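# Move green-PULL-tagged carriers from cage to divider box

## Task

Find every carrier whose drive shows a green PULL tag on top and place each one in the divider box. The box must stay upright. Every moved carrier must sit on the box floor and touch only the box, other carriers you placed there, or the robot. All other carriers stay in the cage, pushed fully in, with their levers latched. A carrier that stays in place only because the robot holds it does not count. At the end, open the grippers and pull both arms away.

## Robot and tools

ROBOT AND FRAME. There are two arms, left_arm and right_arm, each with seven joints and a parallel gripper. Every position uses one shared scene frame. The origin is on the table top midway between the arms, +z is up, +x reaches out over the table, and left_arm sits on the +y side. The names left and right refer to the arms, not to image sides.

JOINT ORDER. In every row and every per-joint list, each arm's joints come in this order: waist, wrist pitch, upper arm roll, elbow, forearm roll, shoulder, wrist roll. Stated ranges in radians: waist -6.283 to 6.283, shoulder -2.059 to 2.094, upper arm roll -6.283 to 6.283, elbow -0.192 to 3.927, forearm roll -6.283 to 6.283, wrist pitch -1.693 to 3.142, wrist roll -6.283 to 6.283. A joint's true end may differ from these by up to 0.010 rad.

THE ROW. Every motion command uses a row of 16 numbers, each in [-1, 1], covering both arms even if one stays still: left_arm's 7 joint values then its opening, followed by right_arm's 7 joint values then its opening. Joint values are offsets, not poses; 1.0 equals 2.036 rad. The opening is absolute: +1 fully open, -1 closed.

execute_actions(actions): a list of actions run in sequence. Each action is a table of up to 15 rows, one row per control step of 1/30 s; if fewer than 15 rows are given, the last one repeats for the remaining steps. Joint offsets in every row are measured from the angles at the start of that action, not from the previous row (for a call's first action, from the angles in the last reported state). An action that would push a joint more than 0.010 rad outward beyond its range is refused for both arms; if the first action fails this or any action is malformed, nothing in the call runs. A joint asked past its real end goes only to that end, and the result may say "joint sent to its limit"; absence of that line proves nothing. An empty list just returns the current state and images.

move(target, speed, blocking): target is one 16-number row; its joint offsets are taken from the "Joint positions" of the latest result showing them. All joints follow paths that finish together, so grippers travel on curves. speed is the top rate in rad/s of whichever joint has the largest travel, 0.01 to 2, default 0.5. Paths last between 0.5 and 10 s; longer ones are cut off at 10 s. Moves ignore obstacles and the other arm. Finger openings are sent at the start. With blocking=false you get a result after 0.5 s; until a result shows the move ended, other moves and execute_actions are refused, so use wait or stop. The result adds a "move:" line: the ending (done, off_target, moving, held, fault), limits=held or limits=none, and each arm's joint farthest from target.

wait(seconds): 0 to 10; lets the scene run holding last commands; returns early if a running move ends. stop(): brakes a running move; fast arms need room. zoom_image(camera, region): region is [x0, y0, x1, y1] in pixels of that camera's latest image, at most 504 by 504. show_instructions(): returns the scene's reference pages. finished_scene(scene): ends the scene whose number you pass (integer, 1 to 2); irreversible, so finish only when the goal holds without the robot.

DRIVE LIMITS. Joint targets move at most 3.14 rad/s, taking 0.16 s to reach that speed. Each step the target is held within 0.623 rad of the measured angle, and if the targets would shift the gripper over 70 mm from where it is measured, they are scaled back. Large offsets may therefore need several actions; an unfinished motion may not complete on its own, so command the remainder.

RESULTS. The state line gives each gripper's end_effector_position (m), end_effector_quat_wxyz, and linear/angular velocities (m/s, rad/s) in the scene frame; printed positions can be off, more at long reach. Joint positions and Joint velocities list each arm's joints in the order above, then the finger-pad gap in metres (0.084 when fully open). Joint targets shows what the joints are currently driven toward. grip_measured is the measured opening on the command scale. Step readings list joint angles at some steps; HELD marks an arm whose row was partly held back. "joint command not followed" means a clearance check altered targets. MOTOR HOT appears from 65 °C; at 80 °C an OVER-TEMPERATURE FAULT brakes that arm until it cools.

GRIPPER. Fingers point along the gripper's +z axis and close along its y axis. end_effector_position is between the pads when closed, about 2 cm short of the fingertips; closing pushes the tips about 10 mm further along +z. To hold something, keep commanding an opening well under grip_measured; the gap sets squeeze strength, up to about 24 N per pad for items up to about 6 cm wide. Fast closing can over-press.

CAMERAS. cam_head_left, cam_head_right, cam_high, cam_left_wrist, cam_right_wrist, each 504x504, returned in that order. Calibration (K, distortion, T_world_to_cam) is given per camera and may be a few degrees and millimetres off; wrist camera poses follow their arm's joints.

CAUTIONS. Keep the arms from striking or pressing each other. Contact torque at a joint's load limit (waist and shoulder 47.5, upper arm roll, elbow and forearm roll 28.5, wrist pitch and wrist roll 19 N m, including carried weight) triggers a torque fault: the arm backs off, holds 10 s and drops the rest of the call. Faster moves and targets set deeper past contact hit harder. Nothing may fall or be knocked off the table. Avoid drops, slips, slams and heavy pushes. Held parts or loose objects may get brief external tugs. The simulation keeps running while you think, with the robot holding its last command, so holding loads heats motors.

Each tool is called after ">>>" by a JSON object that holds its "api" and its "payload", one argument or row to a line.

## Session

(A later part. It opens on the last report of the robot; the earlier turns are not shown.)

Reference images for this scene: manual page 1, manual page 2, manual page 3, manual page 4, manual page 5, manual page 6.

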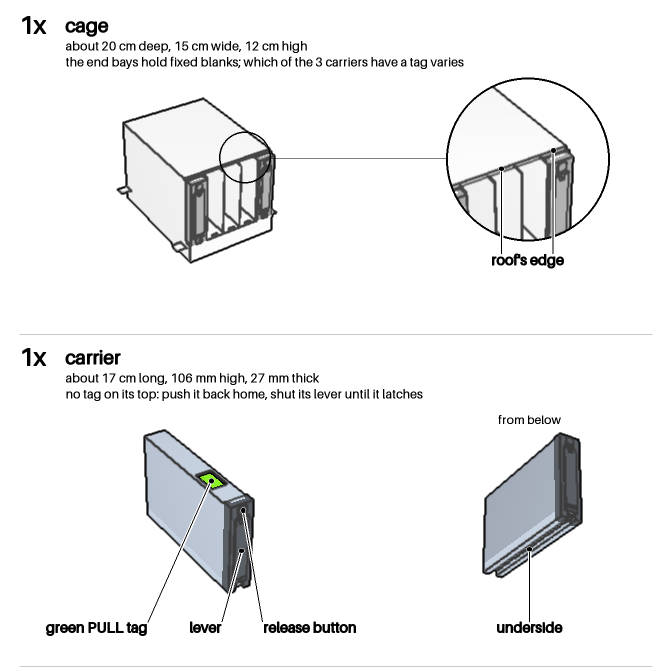

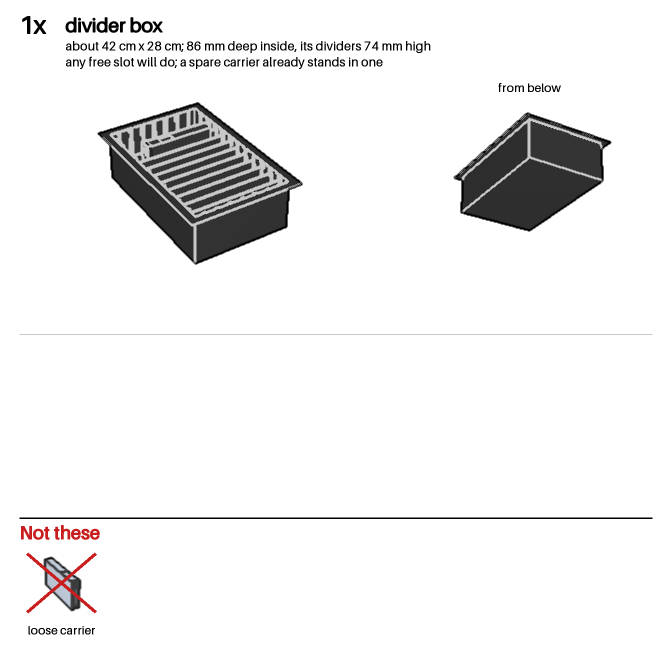

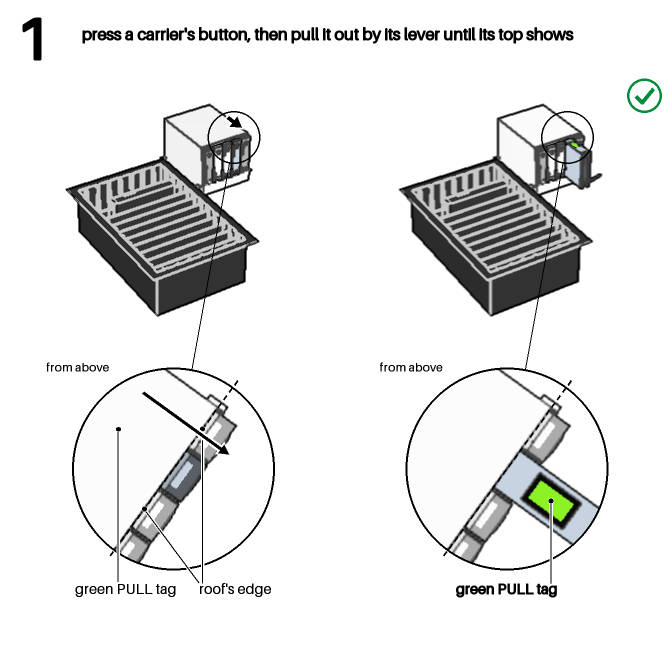

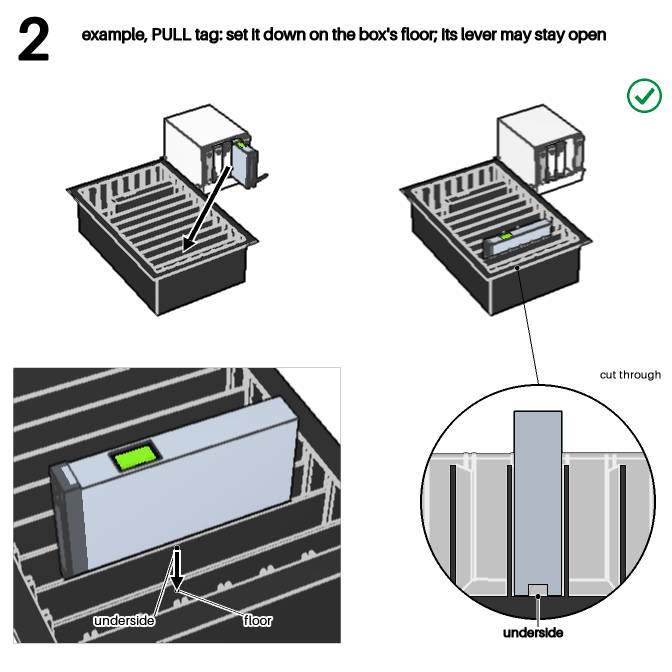

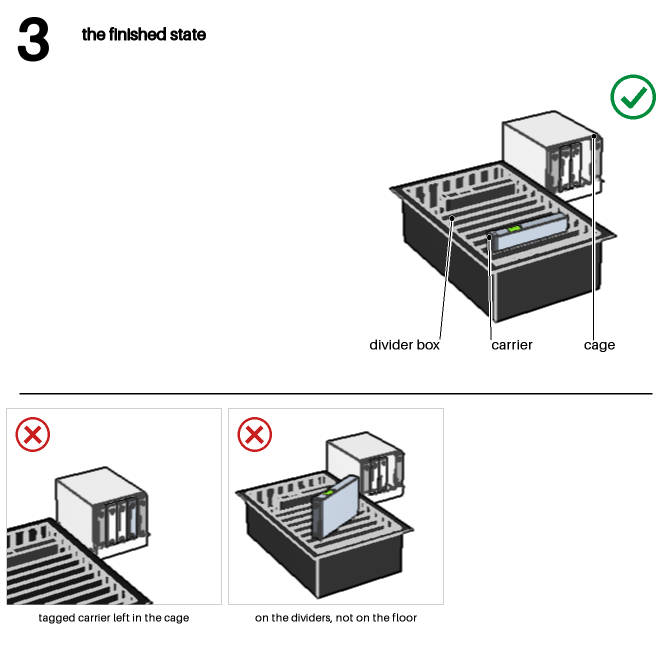

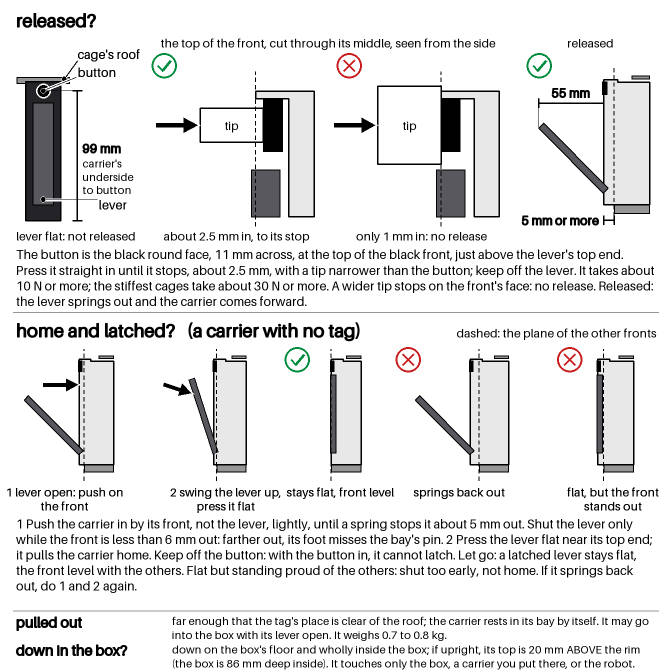

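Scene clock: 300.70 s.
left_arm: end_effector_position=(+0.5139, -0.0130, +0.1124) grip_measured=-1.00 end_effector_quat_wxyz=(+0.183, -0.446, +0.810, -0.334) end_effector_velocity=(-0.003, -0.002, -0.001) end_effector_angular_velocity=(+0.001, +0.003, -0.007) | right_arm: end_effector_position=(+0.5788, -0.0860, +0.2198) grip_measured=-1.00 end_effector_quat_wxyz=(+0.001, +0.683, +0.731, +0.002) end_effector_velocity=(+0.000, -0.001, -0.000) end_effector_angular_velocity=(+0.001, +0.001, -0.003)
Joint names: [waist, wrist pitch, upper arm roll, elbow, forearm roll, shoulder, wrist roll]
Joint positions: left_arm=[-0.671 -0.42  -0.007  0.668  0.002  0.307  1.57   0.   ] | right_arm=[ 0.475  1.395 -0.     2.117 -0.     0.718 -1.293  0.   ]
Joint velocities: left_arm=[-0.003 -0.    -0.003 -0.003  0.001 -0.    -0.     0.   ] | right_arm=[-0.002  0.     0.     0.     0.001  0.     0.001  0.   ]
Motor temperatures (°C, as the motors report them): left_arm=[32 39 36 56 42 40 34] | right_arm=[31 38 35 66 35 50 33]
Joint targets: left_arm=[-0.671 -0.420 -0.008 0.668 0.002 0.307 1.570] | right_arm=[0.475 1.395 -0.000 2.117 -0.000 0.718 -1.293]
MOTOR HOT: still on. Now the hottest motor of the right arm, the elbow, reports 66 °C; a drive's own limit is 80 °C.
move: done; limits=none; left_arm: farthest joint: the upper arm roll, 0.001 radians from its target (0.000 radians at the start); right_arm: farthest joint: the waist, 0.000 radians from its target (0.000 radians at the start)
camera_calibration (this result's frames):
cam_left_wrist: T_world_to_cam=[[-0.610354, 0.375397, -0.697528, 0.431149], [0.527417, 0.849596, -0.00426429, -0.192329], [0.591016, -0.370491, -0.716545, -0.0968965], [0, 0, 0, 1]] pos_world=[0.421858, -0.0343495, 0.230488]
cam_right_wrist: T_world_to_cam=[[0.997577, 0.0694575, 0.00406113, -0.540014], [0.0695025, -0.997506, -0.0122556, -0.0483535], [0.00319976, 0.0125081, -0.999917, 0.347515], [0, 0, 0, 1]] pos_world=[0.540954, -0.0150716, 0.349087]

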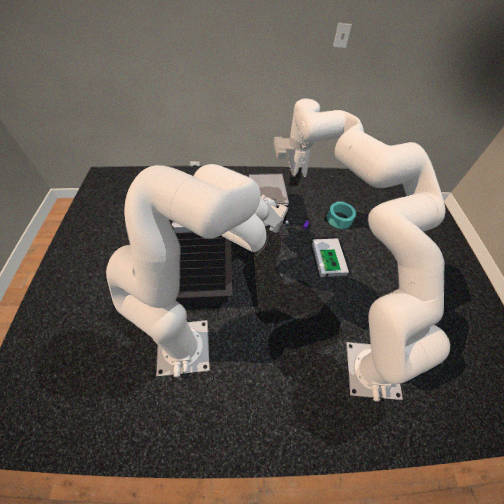

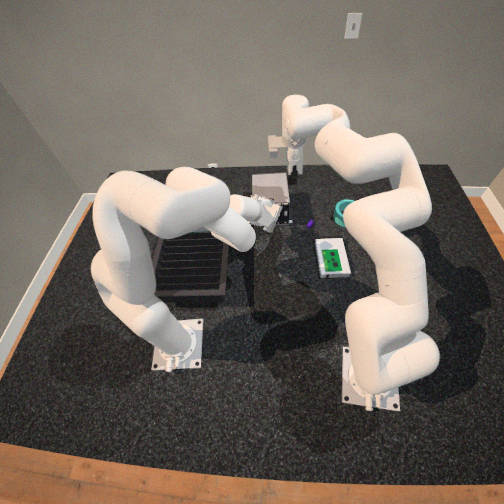

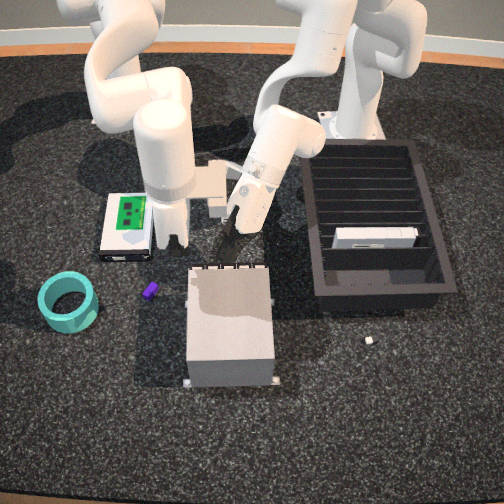

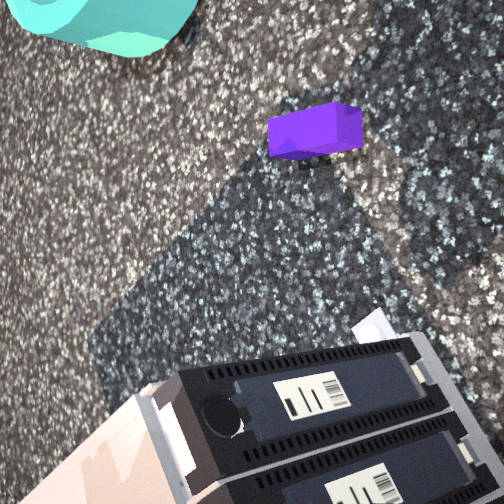

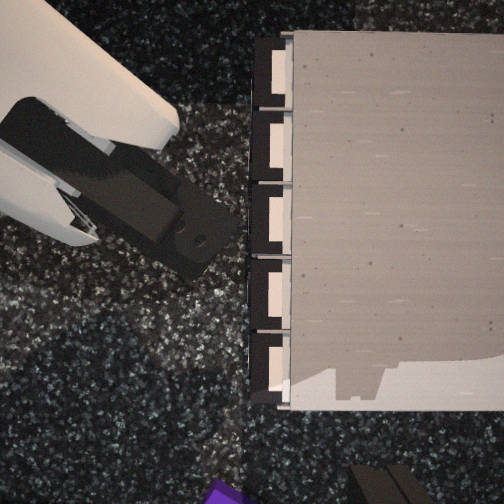

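>>> {"api": "move", "payload": {
  "target": [0,0,0.0034,0,-0.001,0,0,-1, 0,-0.491,0,0,0,-0.2304,0.635,-1],
  "speed": 1.0
}}

>>> {"api": "move", "payload": {
  "target": [0,0,0,0,0,0,0,-1, 0,-0.528,0,-0.8075,0,0,0,-1],
  "speed": 1.0
}}

>>> {"api": "move", "payload": {
  "target": [0,0,0,0,0,0,0,-1, 0.0444,0,0,0,0,0,0,-1],
  "speed": 0.3
}}

Scene clock: 337.80 s.
left_arm: end_effector_position=(+0.5162, -0.0093, +0.1124) grip_measured=-1.00 end_effector_quat_wxyz=(+0.185, -0.449, +0.808, -0.333) end_effector_velocity=(-0.000, -0.000, -0.000) end_effector_angular_velocity=(-0.000, -0.000, -0.001) | right_arm: end_effector_position=(+0.6029, -0.0772, +0.7632) grip_measured=-1.00 end_effector_quat_wxyz=(-0.115, +0.730, +0.128, +0.661) end_effector_velocity=(+0.001, +0.000, -0.002) end_effector_angular_velocity=(-0.001, +0.002, -0.001)
Joint names: [waist, wrist pitch, upper arm roll, elbow, forearm roll, shoulder, wrist roll]
Joint positions: left_arm=[-0.671 -0.42  -0.     0.668 -0.     0.307  1.57   0.   ] | right_arm=[ 0.475  0.395 -0.     2.117 -0.     0.249 -0.001  0.   ]
Joint velocities: left_arm=[-0. -0. -0. -0.  0.  0.  0.  0.] | right_arm=[-0.001 -0.001  0.    -0.002 -0.001  0.001  0.     0.   ]
Motor temperatures (°C, as the motors report them): left_arm=[32 39 34 52 42 40 34] | right_arm=[31 38 35 67 35 50 33]
Joint targets: left_arm=[-0.671 -0.420 -0.000 0.668 -0.000 0.307 1.570] | right_arm=[0.475 0.395 -0.000 2.117 -0.000 0.249 -0.001]
MOTOR HOT: still on. Now the hottest motor of the right arm, the elbow, reports 67 °C; a drive's own limit is 80 °C.
move: done; limits=none; left_arm: farthest joint: the waist, 0.000 radians from its target (0.000 radians at the start); right_arm: farthest joint: the waist, 0.000 radians from its target (0.000 radians at the start)
camera_calibration (this result's frames):
cam_left_wrist: T_world_to_cam=[[-0.613022, 0.371012, -0.697534, 0.432514], [0.520179, 0.854052, -0.00289279, -0.193093], [0.594657, -0.364616, -0.716545, -0.0987292], [0, 0, 0, 1]] pos_world=[0.424294, -0.0315549, 0.230391]
cam_right_wrist: T_world_to_cam=[[0.338734, -0.940878, 0.00279705, -0.246738], [-0.0807386, -0.032029, -0.996221, 0.881465], [0.937412, 0.337228, -0.0868145, -0.344363], [0, 0, 0, 1]] pos_world=[0.477557, -0.0877886, 0.848928]

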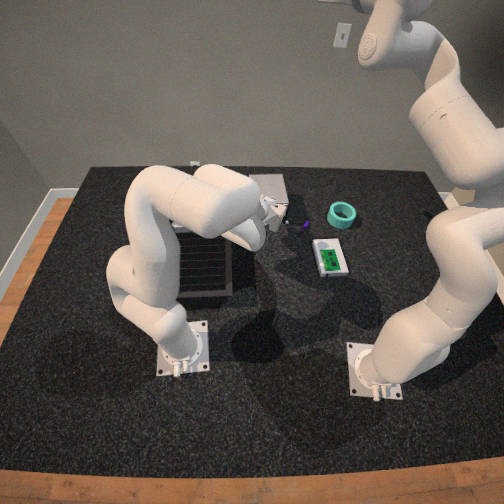

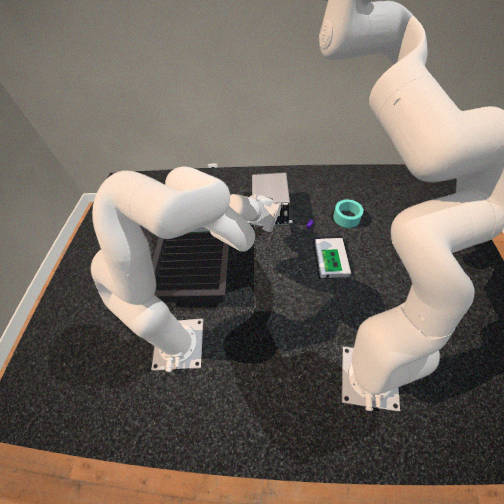

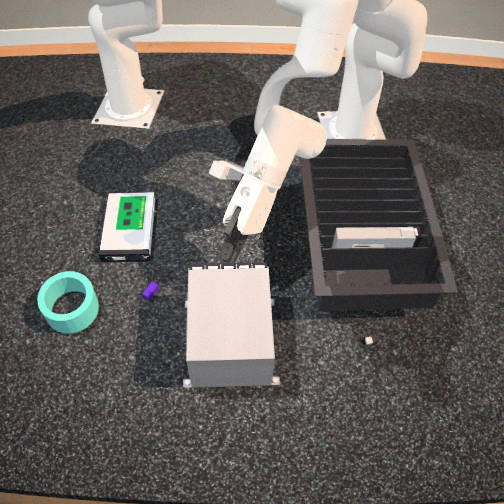

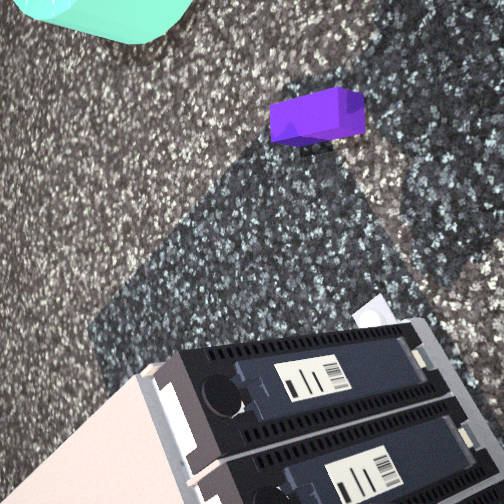

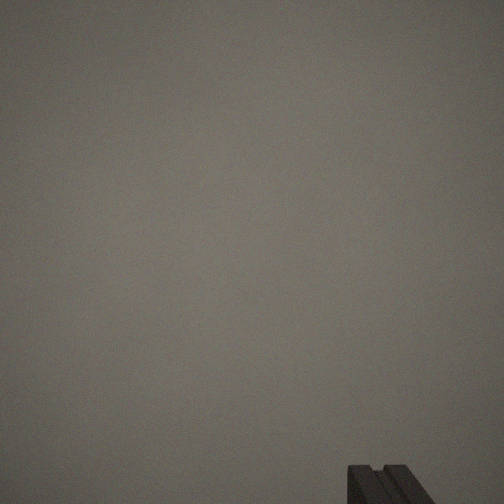

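Scene clock: 340.33 s.
left_arm: end_effector_position=(+0.5162, -0.0093, +0.1124) grip_measured=-1.00 end_effector_quat_wxyz=(+0.185, -0.449, +0.808, -0.333) end_effector_velocity=(+0.000, -0.000, +0.000) end_effector_angular_velocity=(-0.001, -0.002, -0.001) | right_arm: end_effector_position=(+0.4465, -0.1334, +0.1255) grip_measured=-1.00 end_effector_quat_wxyz=(-0.075, +0.886, +0.155, +0.430) end_effector_velocity=(-0.001, -0.000, -0.001) end_effector_angular_velocity=(-0.001, +0.001, +0.001)
Joint names: [waist, wrist pitch, upper arm roll, elbow, forearm roll, shoulder, wrist roll]
Joint positions: left_arm=[-0.671 -0.42  -0.     0.668 -0.     0.307  1.57   0.   ] | right_arm=[ 0.475 -0.679 -0.     0.474 -0.     0.249 -0.001  0.   ]
Joint velocities: left_arm=[ 0.    -0.002 -0.001 -0.     0.    -0.     0.001  0.   ] | right_arm=[ 0.    -0.003  0.    -0.004  0.    -0.    -0.001  0.   ]
Motor temperatures (°C, as the motors report them): left_arm=[32 39 34 52 42 40 34] | right_arm=[31 38 35 66 35 50 33]
Joint targets: left_arm=[-0.671 -0.420 -0.000 0.668 -0.000 0.307 1.570] | right_arm=[0.475 -0.679 -0.000 0.473 -0.000 0.249 -0.001]
MOTOR HOT: still on. Now the hottest motor of the right arm, the elbow, reports 66 °C; a drive's own limit is 80 °C.
move: done; limits=none; left_arm: farthest joint: the waist, 0.000 radians from its target (0.000 radians at the start); right_arm: farthest joint: the elbow, 0.001 radians from its target (1.644 radians at the start)
camera_calibration (this result's frames):
cam_left_wrist: T_world_to_cam=[[-0.613022, 0.371012, -0.697534, 0.432514], [0.520179, 0.854052, -0.00289268, -0.193093], [0.594658, -0.364616, -0.716545, -0.0987292], [0, 0, 0, 1]] pos_world=[0.424294, -0.0315549, 0.230391]
cam_right_wrist: T_world_to_cam=[[0.34038, -0.940286, 0.00190175, -0.245386], [-0.572537, -0.208859, -0.79283, 0.402229], [0.745884, 0.268775, -0.60944, -0.0921665], [0, 0, 0, 1]] pos_world=[0.382561, -0.121952, 0.263196]

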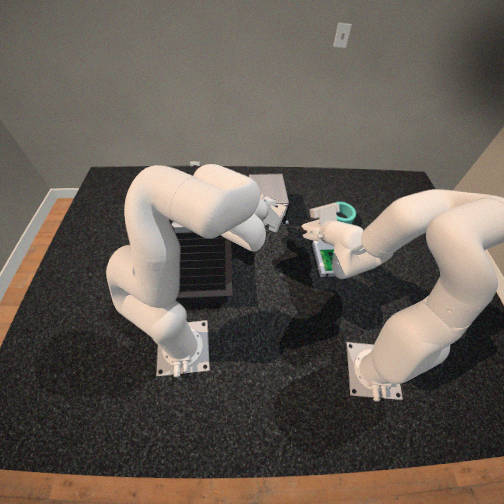

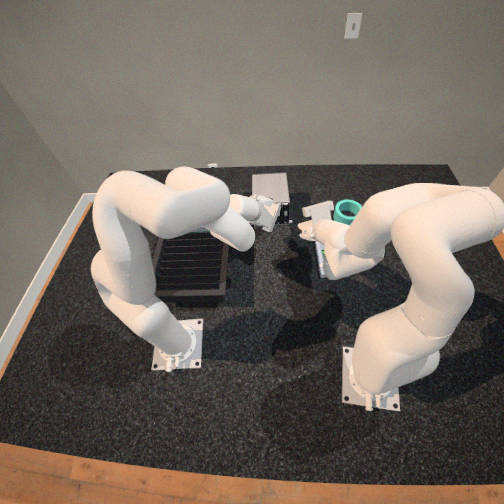

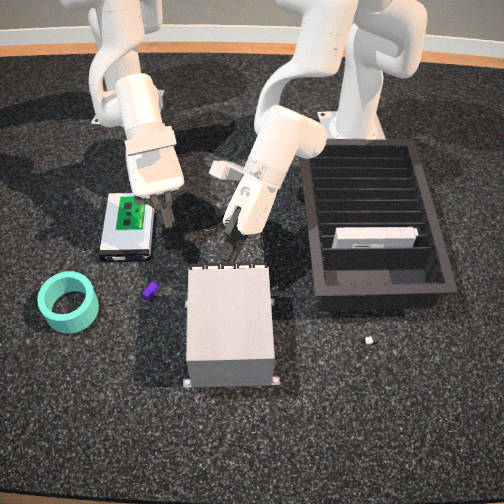

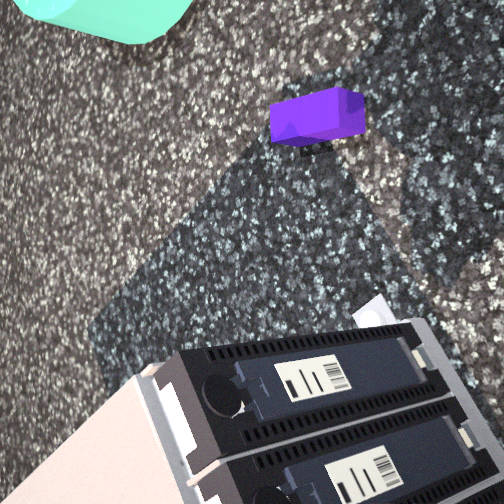

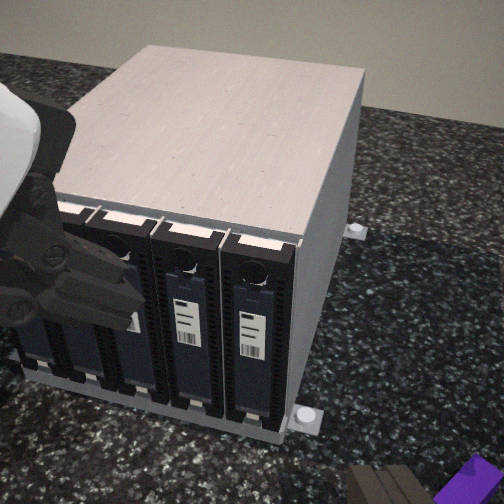

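Scene clock: 341.23 s.
left_arm: end_effector_position=(+0.5162, -0.0093, +0.1124) grip_measured=-1.00 end_effector_quat_wxyz=(+0.185, -0.449, +0.808, -0.333) end_effector_velocity=(+0.001, +0.000, +0.000) end_effector_angular_velocity=(+0.000, -0.001, +0.000) | right_arm: end_effector_position=(+0.4288, -0.0904, +0.1255) grip_measured=-1.00 end_effector_quat_wxyz=(-0.094, +0.878, +0.195, +0.426) end_effector_velocity=(-0.001, +0.003, +0.000) end_effector_angular_velocity=(+0.001, -0.001, +0.005)
Joint names: [waist, wrist pitch, upper arm roll, elbow, forearm roll, shoulder, wrist roll]
Joint positions: left_arm=[-0.671 -0.42  -0.     0.668 -0.     0.307  1.57   0.   ] | right_arm=[ 0.565 -0.679 -0.     0.474 -0.     0.249 -0.001  0.   ]
Joint velocities: left_arm=[-0.    -0.     0.001  0.001  0.     0.     0.001  0.   ] | right_arm=[ 0.003 -0.     0.002  0.001 -0.001  0.     0.001  0.   ]
Motor temperatures (°C, as the motors report them): left_arm=[32 39 34 52 42 40 34] | right_arm=[31 38 35 66 35 50 33]
Joint targets: left_arm=[-0.671 -0.420 -0.000 0.668 -0.000 0.307 1.570] | right_arm=[0.566 -0.679 -0.000 0.474 -0.000 0.249 -0.001]
MOTOR HOT: still on. Now the hottest motor of the right arm, the elbow, reports 66 °C; a drive's own limit is 80 °C.
move: done; limits=none; left_arm: farthest joint: the waist, 0.000 radians from its target (0.000 radians at the start); right_arm: farthest joint: the waist, 0.000 radians from its target (0.090 radians at the start)
camera_calibration (this result's frames):
cam_left_wrist: T_world_to_cam=[[-0.613022, 0.371012, -0.697534, 0.432514], [0.520179, 0.854052, -0.00289264, -0.193093], [0.594657, -0.364616, -0.716546, -0.0987291], [0, 0, 0, 1]] pos_world=[0.424294, -0.0315549, 0.230391]
cam_right_wrist: T_world_to_cam=[[0.423167, -0.90605, 0.00194194, -0.231288], [-0.551532, -0.25929, -0.792831, 0.387515], [0.718848, 0.334429, -0.609439, -0.0729977], [0, 0, 0, 1]] pos_world=[0.364075, -0.0846669, 0.263196]

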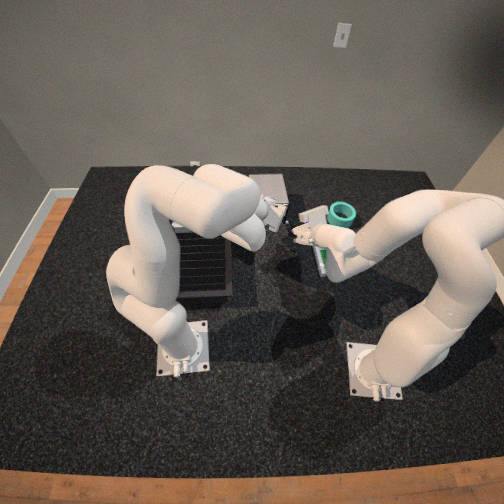

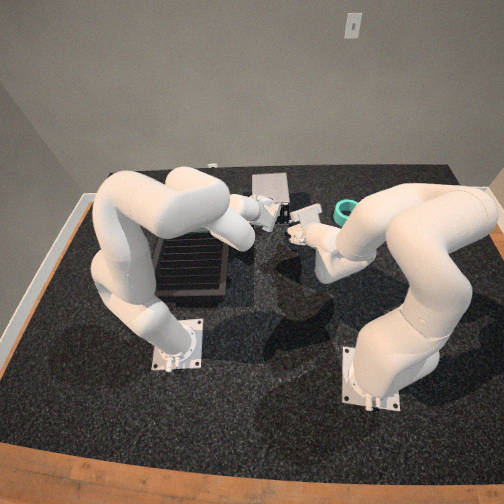

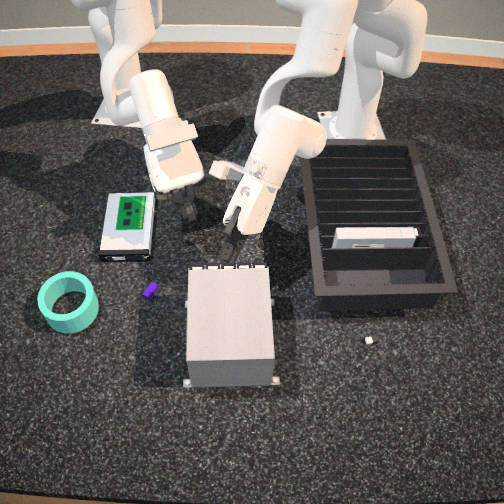

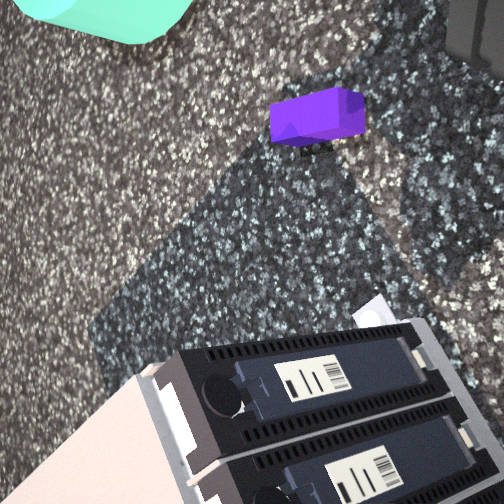

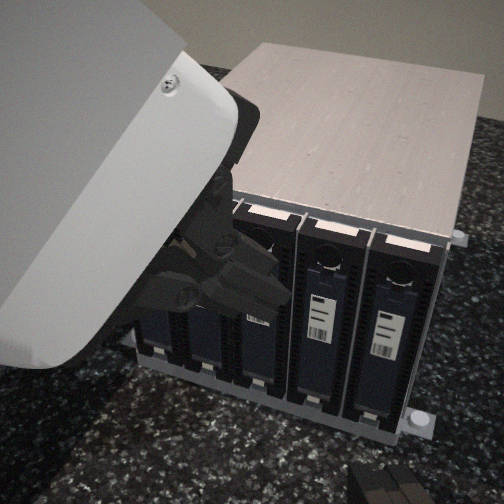

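>>> {"api": "zoom_image", "payload": {
  "camera": "cam_right_wrist",
  "region": [180, 180, 420, 360]
}}

Region (180, 180, 420, 360) of cam_right_wrist's 504x504 image, scaled by 2.100, with more detail than that image has; it fills the top 378 rows of this view, and the rest is white.

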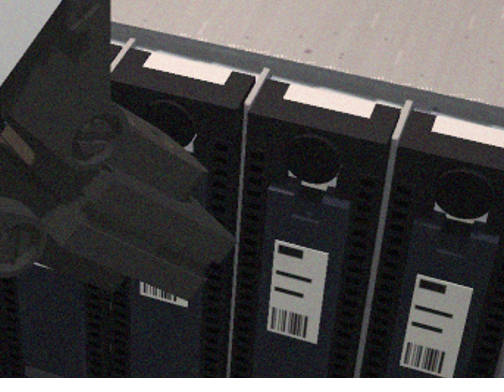

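>>> {"api": "move", "payload": {
  "target": [0.0018,0.0042,0,0.0102,0,0.006,0,-1, 0,0,0,0,0,0,0,-1],
  "speed": 0.04
}}

>>> {"api": "zoom_image", "payload": {
  "camera": "cam_right_wrist",
  "region": [180, 180, 420, 360]
}}

Scene clock: 365.10 s.
left_arm: end_effector_position=(+0.5216, -0.0109, +0.1121) grip_measured=-1.00 end_effector_quat_wxyz=(+0.185, -0.450, +0.808, -0.333) end_effector_velocity=(+0.002, +0.002, -0.001) end_effector_angular_velocity=(+0.003, +0.002, +0.004) | right_arm: end_effector_position=(+0.4288, -0.0904, +0.1255) grip_measured=-1.00 end_effector_quat_wxyz=(-0.094, +0.878, +0.195, +0.426) end_effector_velocity=(+0.000, +0.000, +0.000) end_effector_angular_velocity=(-0.000, -0.000, +0.000)
Joint names: [waist, wrist pitch, upper arm roll, elbow, forearm roll, shoulder, wrist roll]
Joint positions: left_arm=[-0.667 -0.411 -0.001  0.688 -0.     0.319  1.57   0.   ] | right_arm=[ 0.565 -0.679 -0.     0.474 -0.     0.249 -0.001  0.   ]
Joint velocities: left_arm=[ 0.001  0.004  0.003  0.003 -0.     0.002  0.     0.   ] | right_arm=[ 0.     0.001 -0.     0.001  0.    -0.    -0.     0.   ]
Motor temperatures (°C, as the motors report them): left_arm=[32 39 34 51 42 40 34] | right_arm=[31 38 35 62 35 47 33]
Joint targets: left_arm=[-0.667 -0.411 -0.000 0.689 -0.000 0.319 1.570] | right_arm=[0.565 -0.679 -0.000 0.474 -0.000 0.249 -0.001]
MOTOR HOT: cleared. Now the hottest motor of the right arm, the elbow, reports 62 °C.
move: done; limits=none; left_arm: farthest joint: the upper arm roll, 0.001 radians from its target (0.000 radians at the start); right_arm: farthest joint: the waist, 0.000 radians from its target (0.001 radians at the start)
camera_calibration (this result's frames):
cam_left_wrist: T_world_to_cam=[[-0.614392, 0.369557, -0.697102, 0.436873], [0.517964, 0.855397, -0.00303455, -0.193346], [0.595177, -0.362938, -0.716966, -0.102913], [0, 0, 0, 1]] pos_world=[0.429809, -0.0334131, 0.230173]
cam_right_wrist: T_world_to_cam=[[0.423177, -0.906045, 0.00194117, -0.231286], [-0.55153, -0.259296, -0.792831, 0.387514], [0.718844, 0.334437, -0.609439, -0.0729953], [0, 0, 0, 1]] pos_world=[0.364072, -0.0846625, 0.263196]

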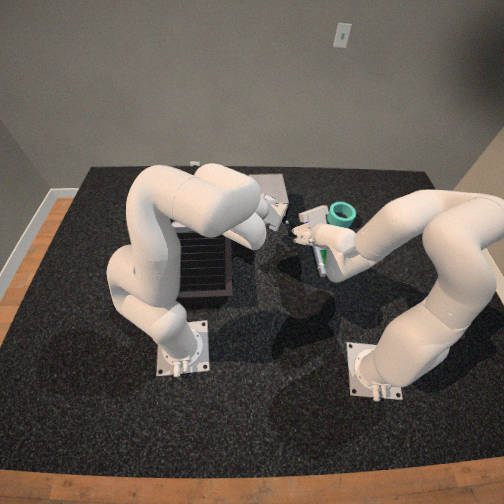

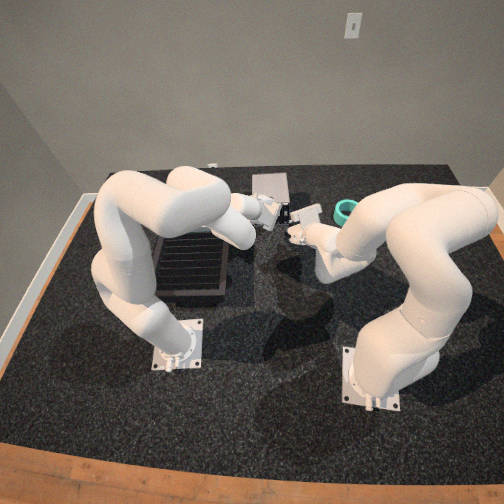

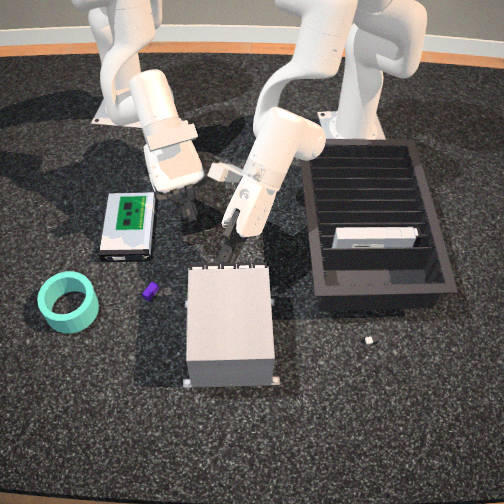

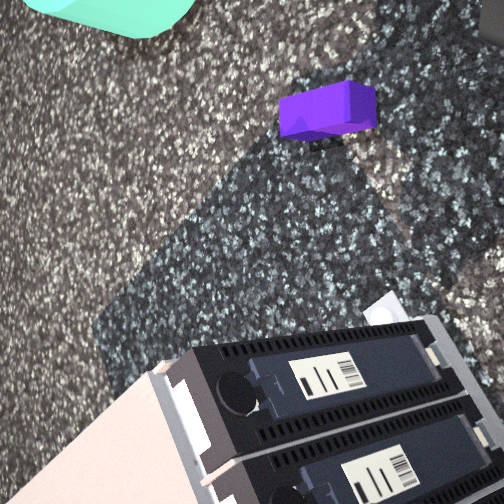

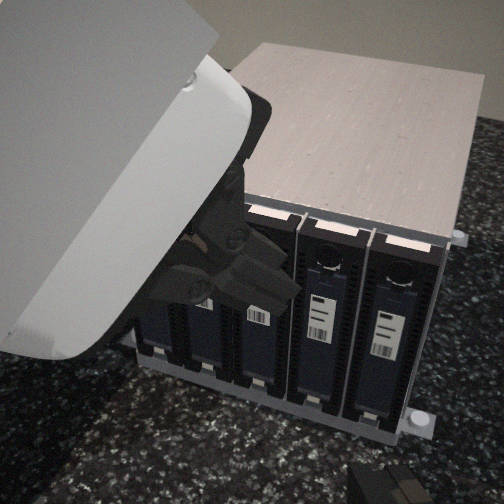

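Region (180, 180, 420, 360) of cam_right_wrist's 504x504 image, scaled by 2.100, with more detail than that image has; it fills the top 378 rows of this view, and the rest is white.

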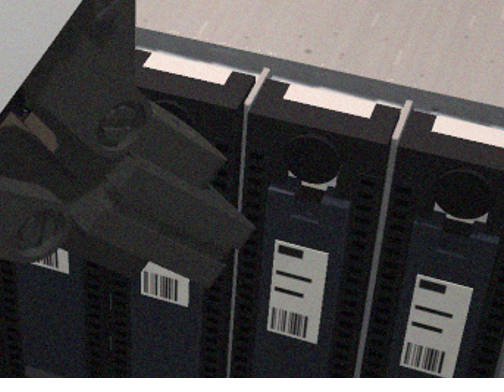

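>>> {"api": "move", "payload": {
  "target": [-0.0015,0.0067,0,-0.0054,0,-0.0121,0,-1, 0,0,0,0,0,0,0,-1],
  "speed": 0.05
}}

>>> {"api": "zoom_image", "payload": {
  "camera": "cam_right_wrist",
  "region": [180, 180, 420, 360]
}}

Scene clock: 385.93 s.
left_arm: end_effector_position=(+0.5189, -0.0113, +0.1188) grip_measured=-1.00 end_effector_quat_wxyz=(+0.185, -0.449, +0.808, -0.333) end_effector_velocity=(-0.000, +0.000, +0.000) end_effector_angular_velocity=(-0.000, +0.001, +0.001) | right_arm: end_effector_position=(+0.4288, -0.0904, +0.1255) grip_measured=-1.00 end_effector_quat_wxyz=(-0.094, +0.878, +0.195, +0.426) end_effector_velocity=(-0.000, +0.001, +0.000) end_effector_angular_velocity=(+0.000, -0.000, +0.001)
Joint names: [waist, wrist pitch, upper arm roll, elbow, forearm roll, shoulder, wrist roll]
Joint positions: left_arm=[-0.671 -0.398 -0.001  0.678 -0.     0.294  1.57   0.   ] | right_arm=[ 0.565 -0.679 -0.     0.474 -0.     0.249 -0.001  0.   ]
Joint velocities: left_arm=[-0.     0.001  0.    -0.001 -0.    -0.002 -0.001  0.   ] | right_arm=[ 0.001 -0.     0.     0.     0.001  0.    -0.     0.   ]
Motor temperatures (°C, as the motors report them): left_arm=[32 39 34 53 42 40 34] | right_arm=[31 38 35 60 35 46 33]
Joint targets: left_arm=[-0.671 -0.398 -0.001 0.677 -0.000 0.294 1.570] | right_arm=[0.565 -0.679 -0.000 0.474 -0.000 0.249 -0.001]
move: done; limits=none; left_arm: farthest joint: the waist, 0.001 radians from its target (0.003 radians at the start); right_arm: farthest joint: the waist, 0.000 radians from its target (0.000 radians at the start)
camera_calibration (this result's frames):
cam_left_wrist: T_world_to_cam=[[-0.612219, 0.370942, -0.698277, 0.439073], [0.520712, 0.853727, -0.00301694, -0.193006], [0.595019, -0.365448, -0.715822, -0.0967404], [0, 0, 0, 1]] pos_world=[0.426871, -0.0334499, 0.236763]
cam_right_wrist: T_world_to_cam=[[0.423177, -0.906045, 0.00194127, -0.231286], [-0.55153, -0.259296, -0.792831, 0.387514], [0.718844, 0.334437, -0.609439, -0.0729953], [0, 0, 0, 1]] pos_world=[0.364072, -0.0846625, 0.263196]

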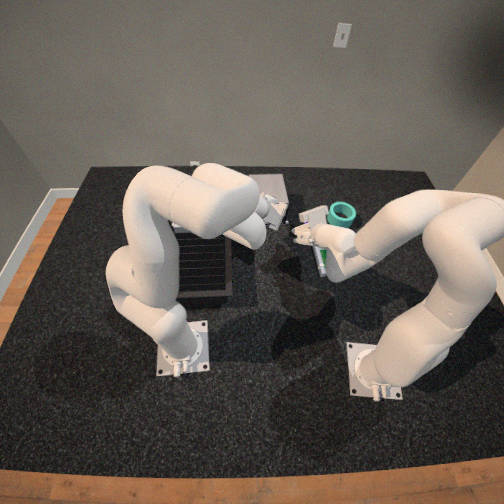

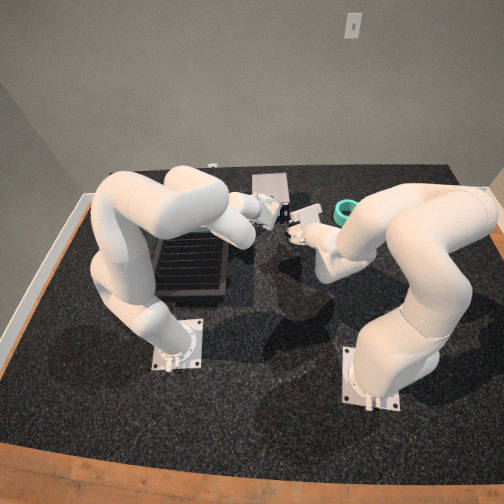

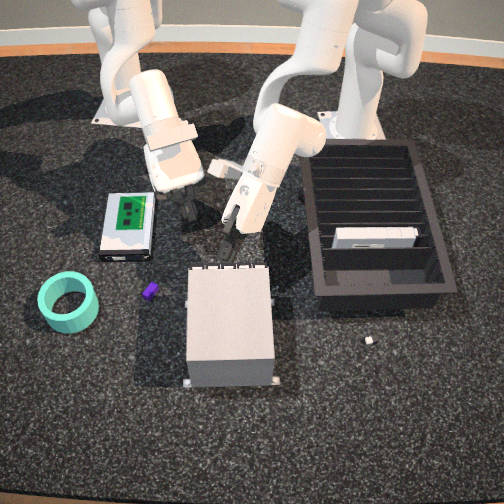

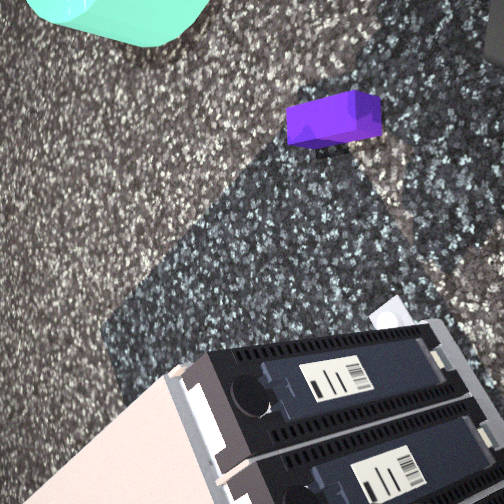

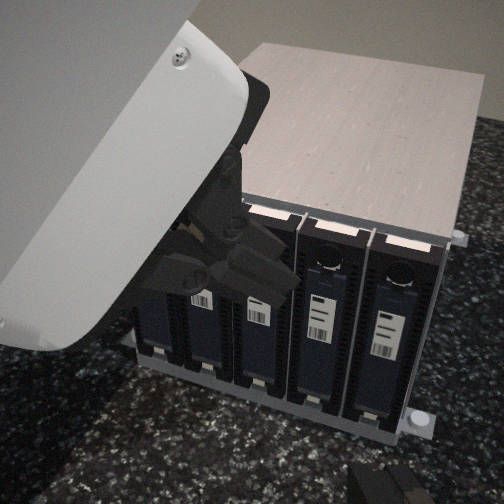

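Region (180, 180, 420, 360) of cam_right_wrist's 504x504 image, scaled by 2.100, with more detail than that image has; it fills the top 378 rows of this view, and the rest is white.

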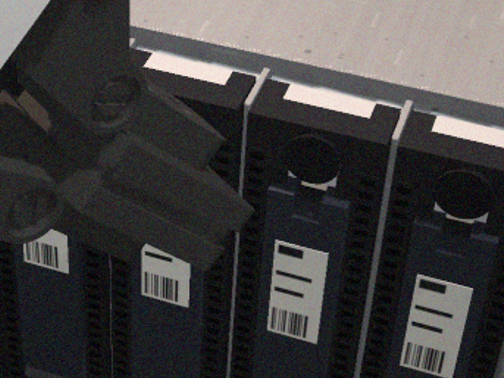

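>>> {"api": "move", "payload": {
  "target": [0.0056,0.0066,0,0.016,0,0.0094,0,-1, 0,0,0,0,0,0,0,-1],
  "speed": 0.03
}}

>>> {"api": "zoom_image", "payload": {
  "camera": "cam_right_wrist",
  "region": [180, 180, 420, 360]
}}

Scene clock: 390.40 s.
left_arm: end_effector_position=(+0.5268, -0.0122, +0.1170) grip_measured=-1.00 end_effector_quat_wxyz=(+0.184, -0.452, +0.808, -0.331) end_effector_velocity=(+0.001, +0.001, +0.000) end_effector_angular_velocity=(-0.001, -0.001, +0.003) | right_arm: end_effector_position=(+0.4288, -0.0904, +0.1255) grip_measured=-1.00 end_effector_quat_wxyz=(-0.094, +0.878, +0.195, +0.426) end_effector_velocity=(+0.000, -0.000, +0.000) end_effector_angular_velocity=(-0.000, -0.001, -0.001)
Joint names: [waist, wrist pitch, upper arm roll, elbow, forearm roll, shoulder, wrist roll]
Joint positions: left_arm=[-0.661 -0.384 -0.004  0.707  0.001  0.313  1.57   0.   ] | right_arm=[ 0.565 -0.679 -0.     0.474 -0.     0.249 -0.001  0.   ]
Joint velocities: left_arm=[ 0.003 -0.003 -0.    -0.001 -0.001  0.     0.     0.   ] | right_arm=[ 0.    -0.    -0.     0.     0.001 -0.    -0.001  0.   ]
Motor temperatures (°C, as the motors report them): left_arm=[32 39 34 53 42 40 34] | right_arm=[31 38 35 60 35 46 33]
Joint targets: left_arm=[-0.659 -0.385 -0.001 0.711 -0.000 0.313 1.570] | right_arm=[0.565 -0.679 -0.000 0.474 -0.000 0.249 -0.001]
move: done; limits=none; left_arm: farthest joint: the elbow, 0.004 radians from its target (0.033 radians at the start); right_arm: farthest joint: the waist, 0.000 radians from its target (0.000 radians at the start)
camera_calibration (this result's frames):
cam_left_wrist: T_world_to_cam=[[-0.617481, 0.368726, -0.694808, 0.445294], [0.515756, 0.856727, -0.00370203, -0.193664], [0.593896, -0.360638, -0.719186, -0.10201], [0, 0, 0, 1]] pos_world=[0.435428, -0.0350626, 0.235313]
cam_right_wrist: T_world_to_cam=[[0.423177, -0.906045, 0.00194119, -0.231286], [-0.55153, -0.259296, -0.792831, 0.387514], [0.718844, 0.334437, -0.609439, -0.0729952], [0, 0, 0, 1]] pos_world=[0.364072, -0.0846624, 0.263196]

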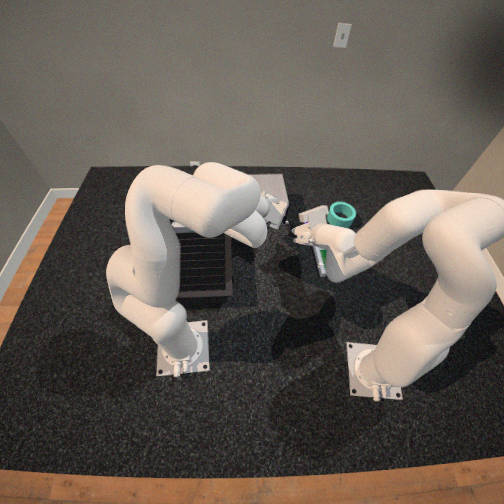

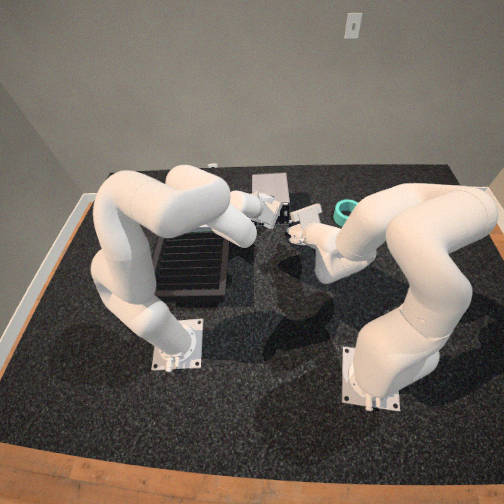

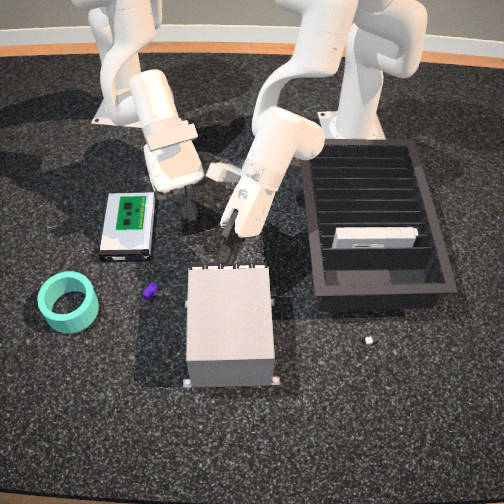

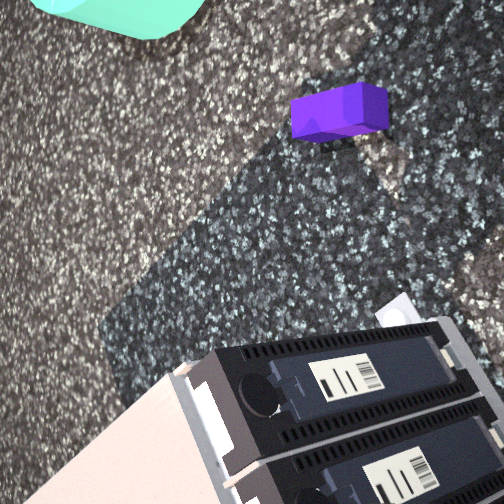

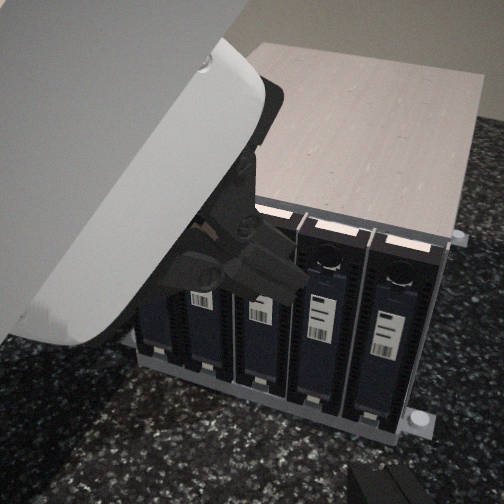

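Region (180, 180, 420, 360) of cam_right_wrist's 504x504 image, scaled by 2.100, with more detail than that image has; it fills the top 378 rows of this view, and the rest is white.

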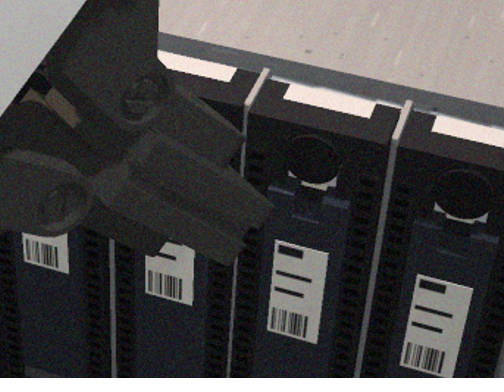

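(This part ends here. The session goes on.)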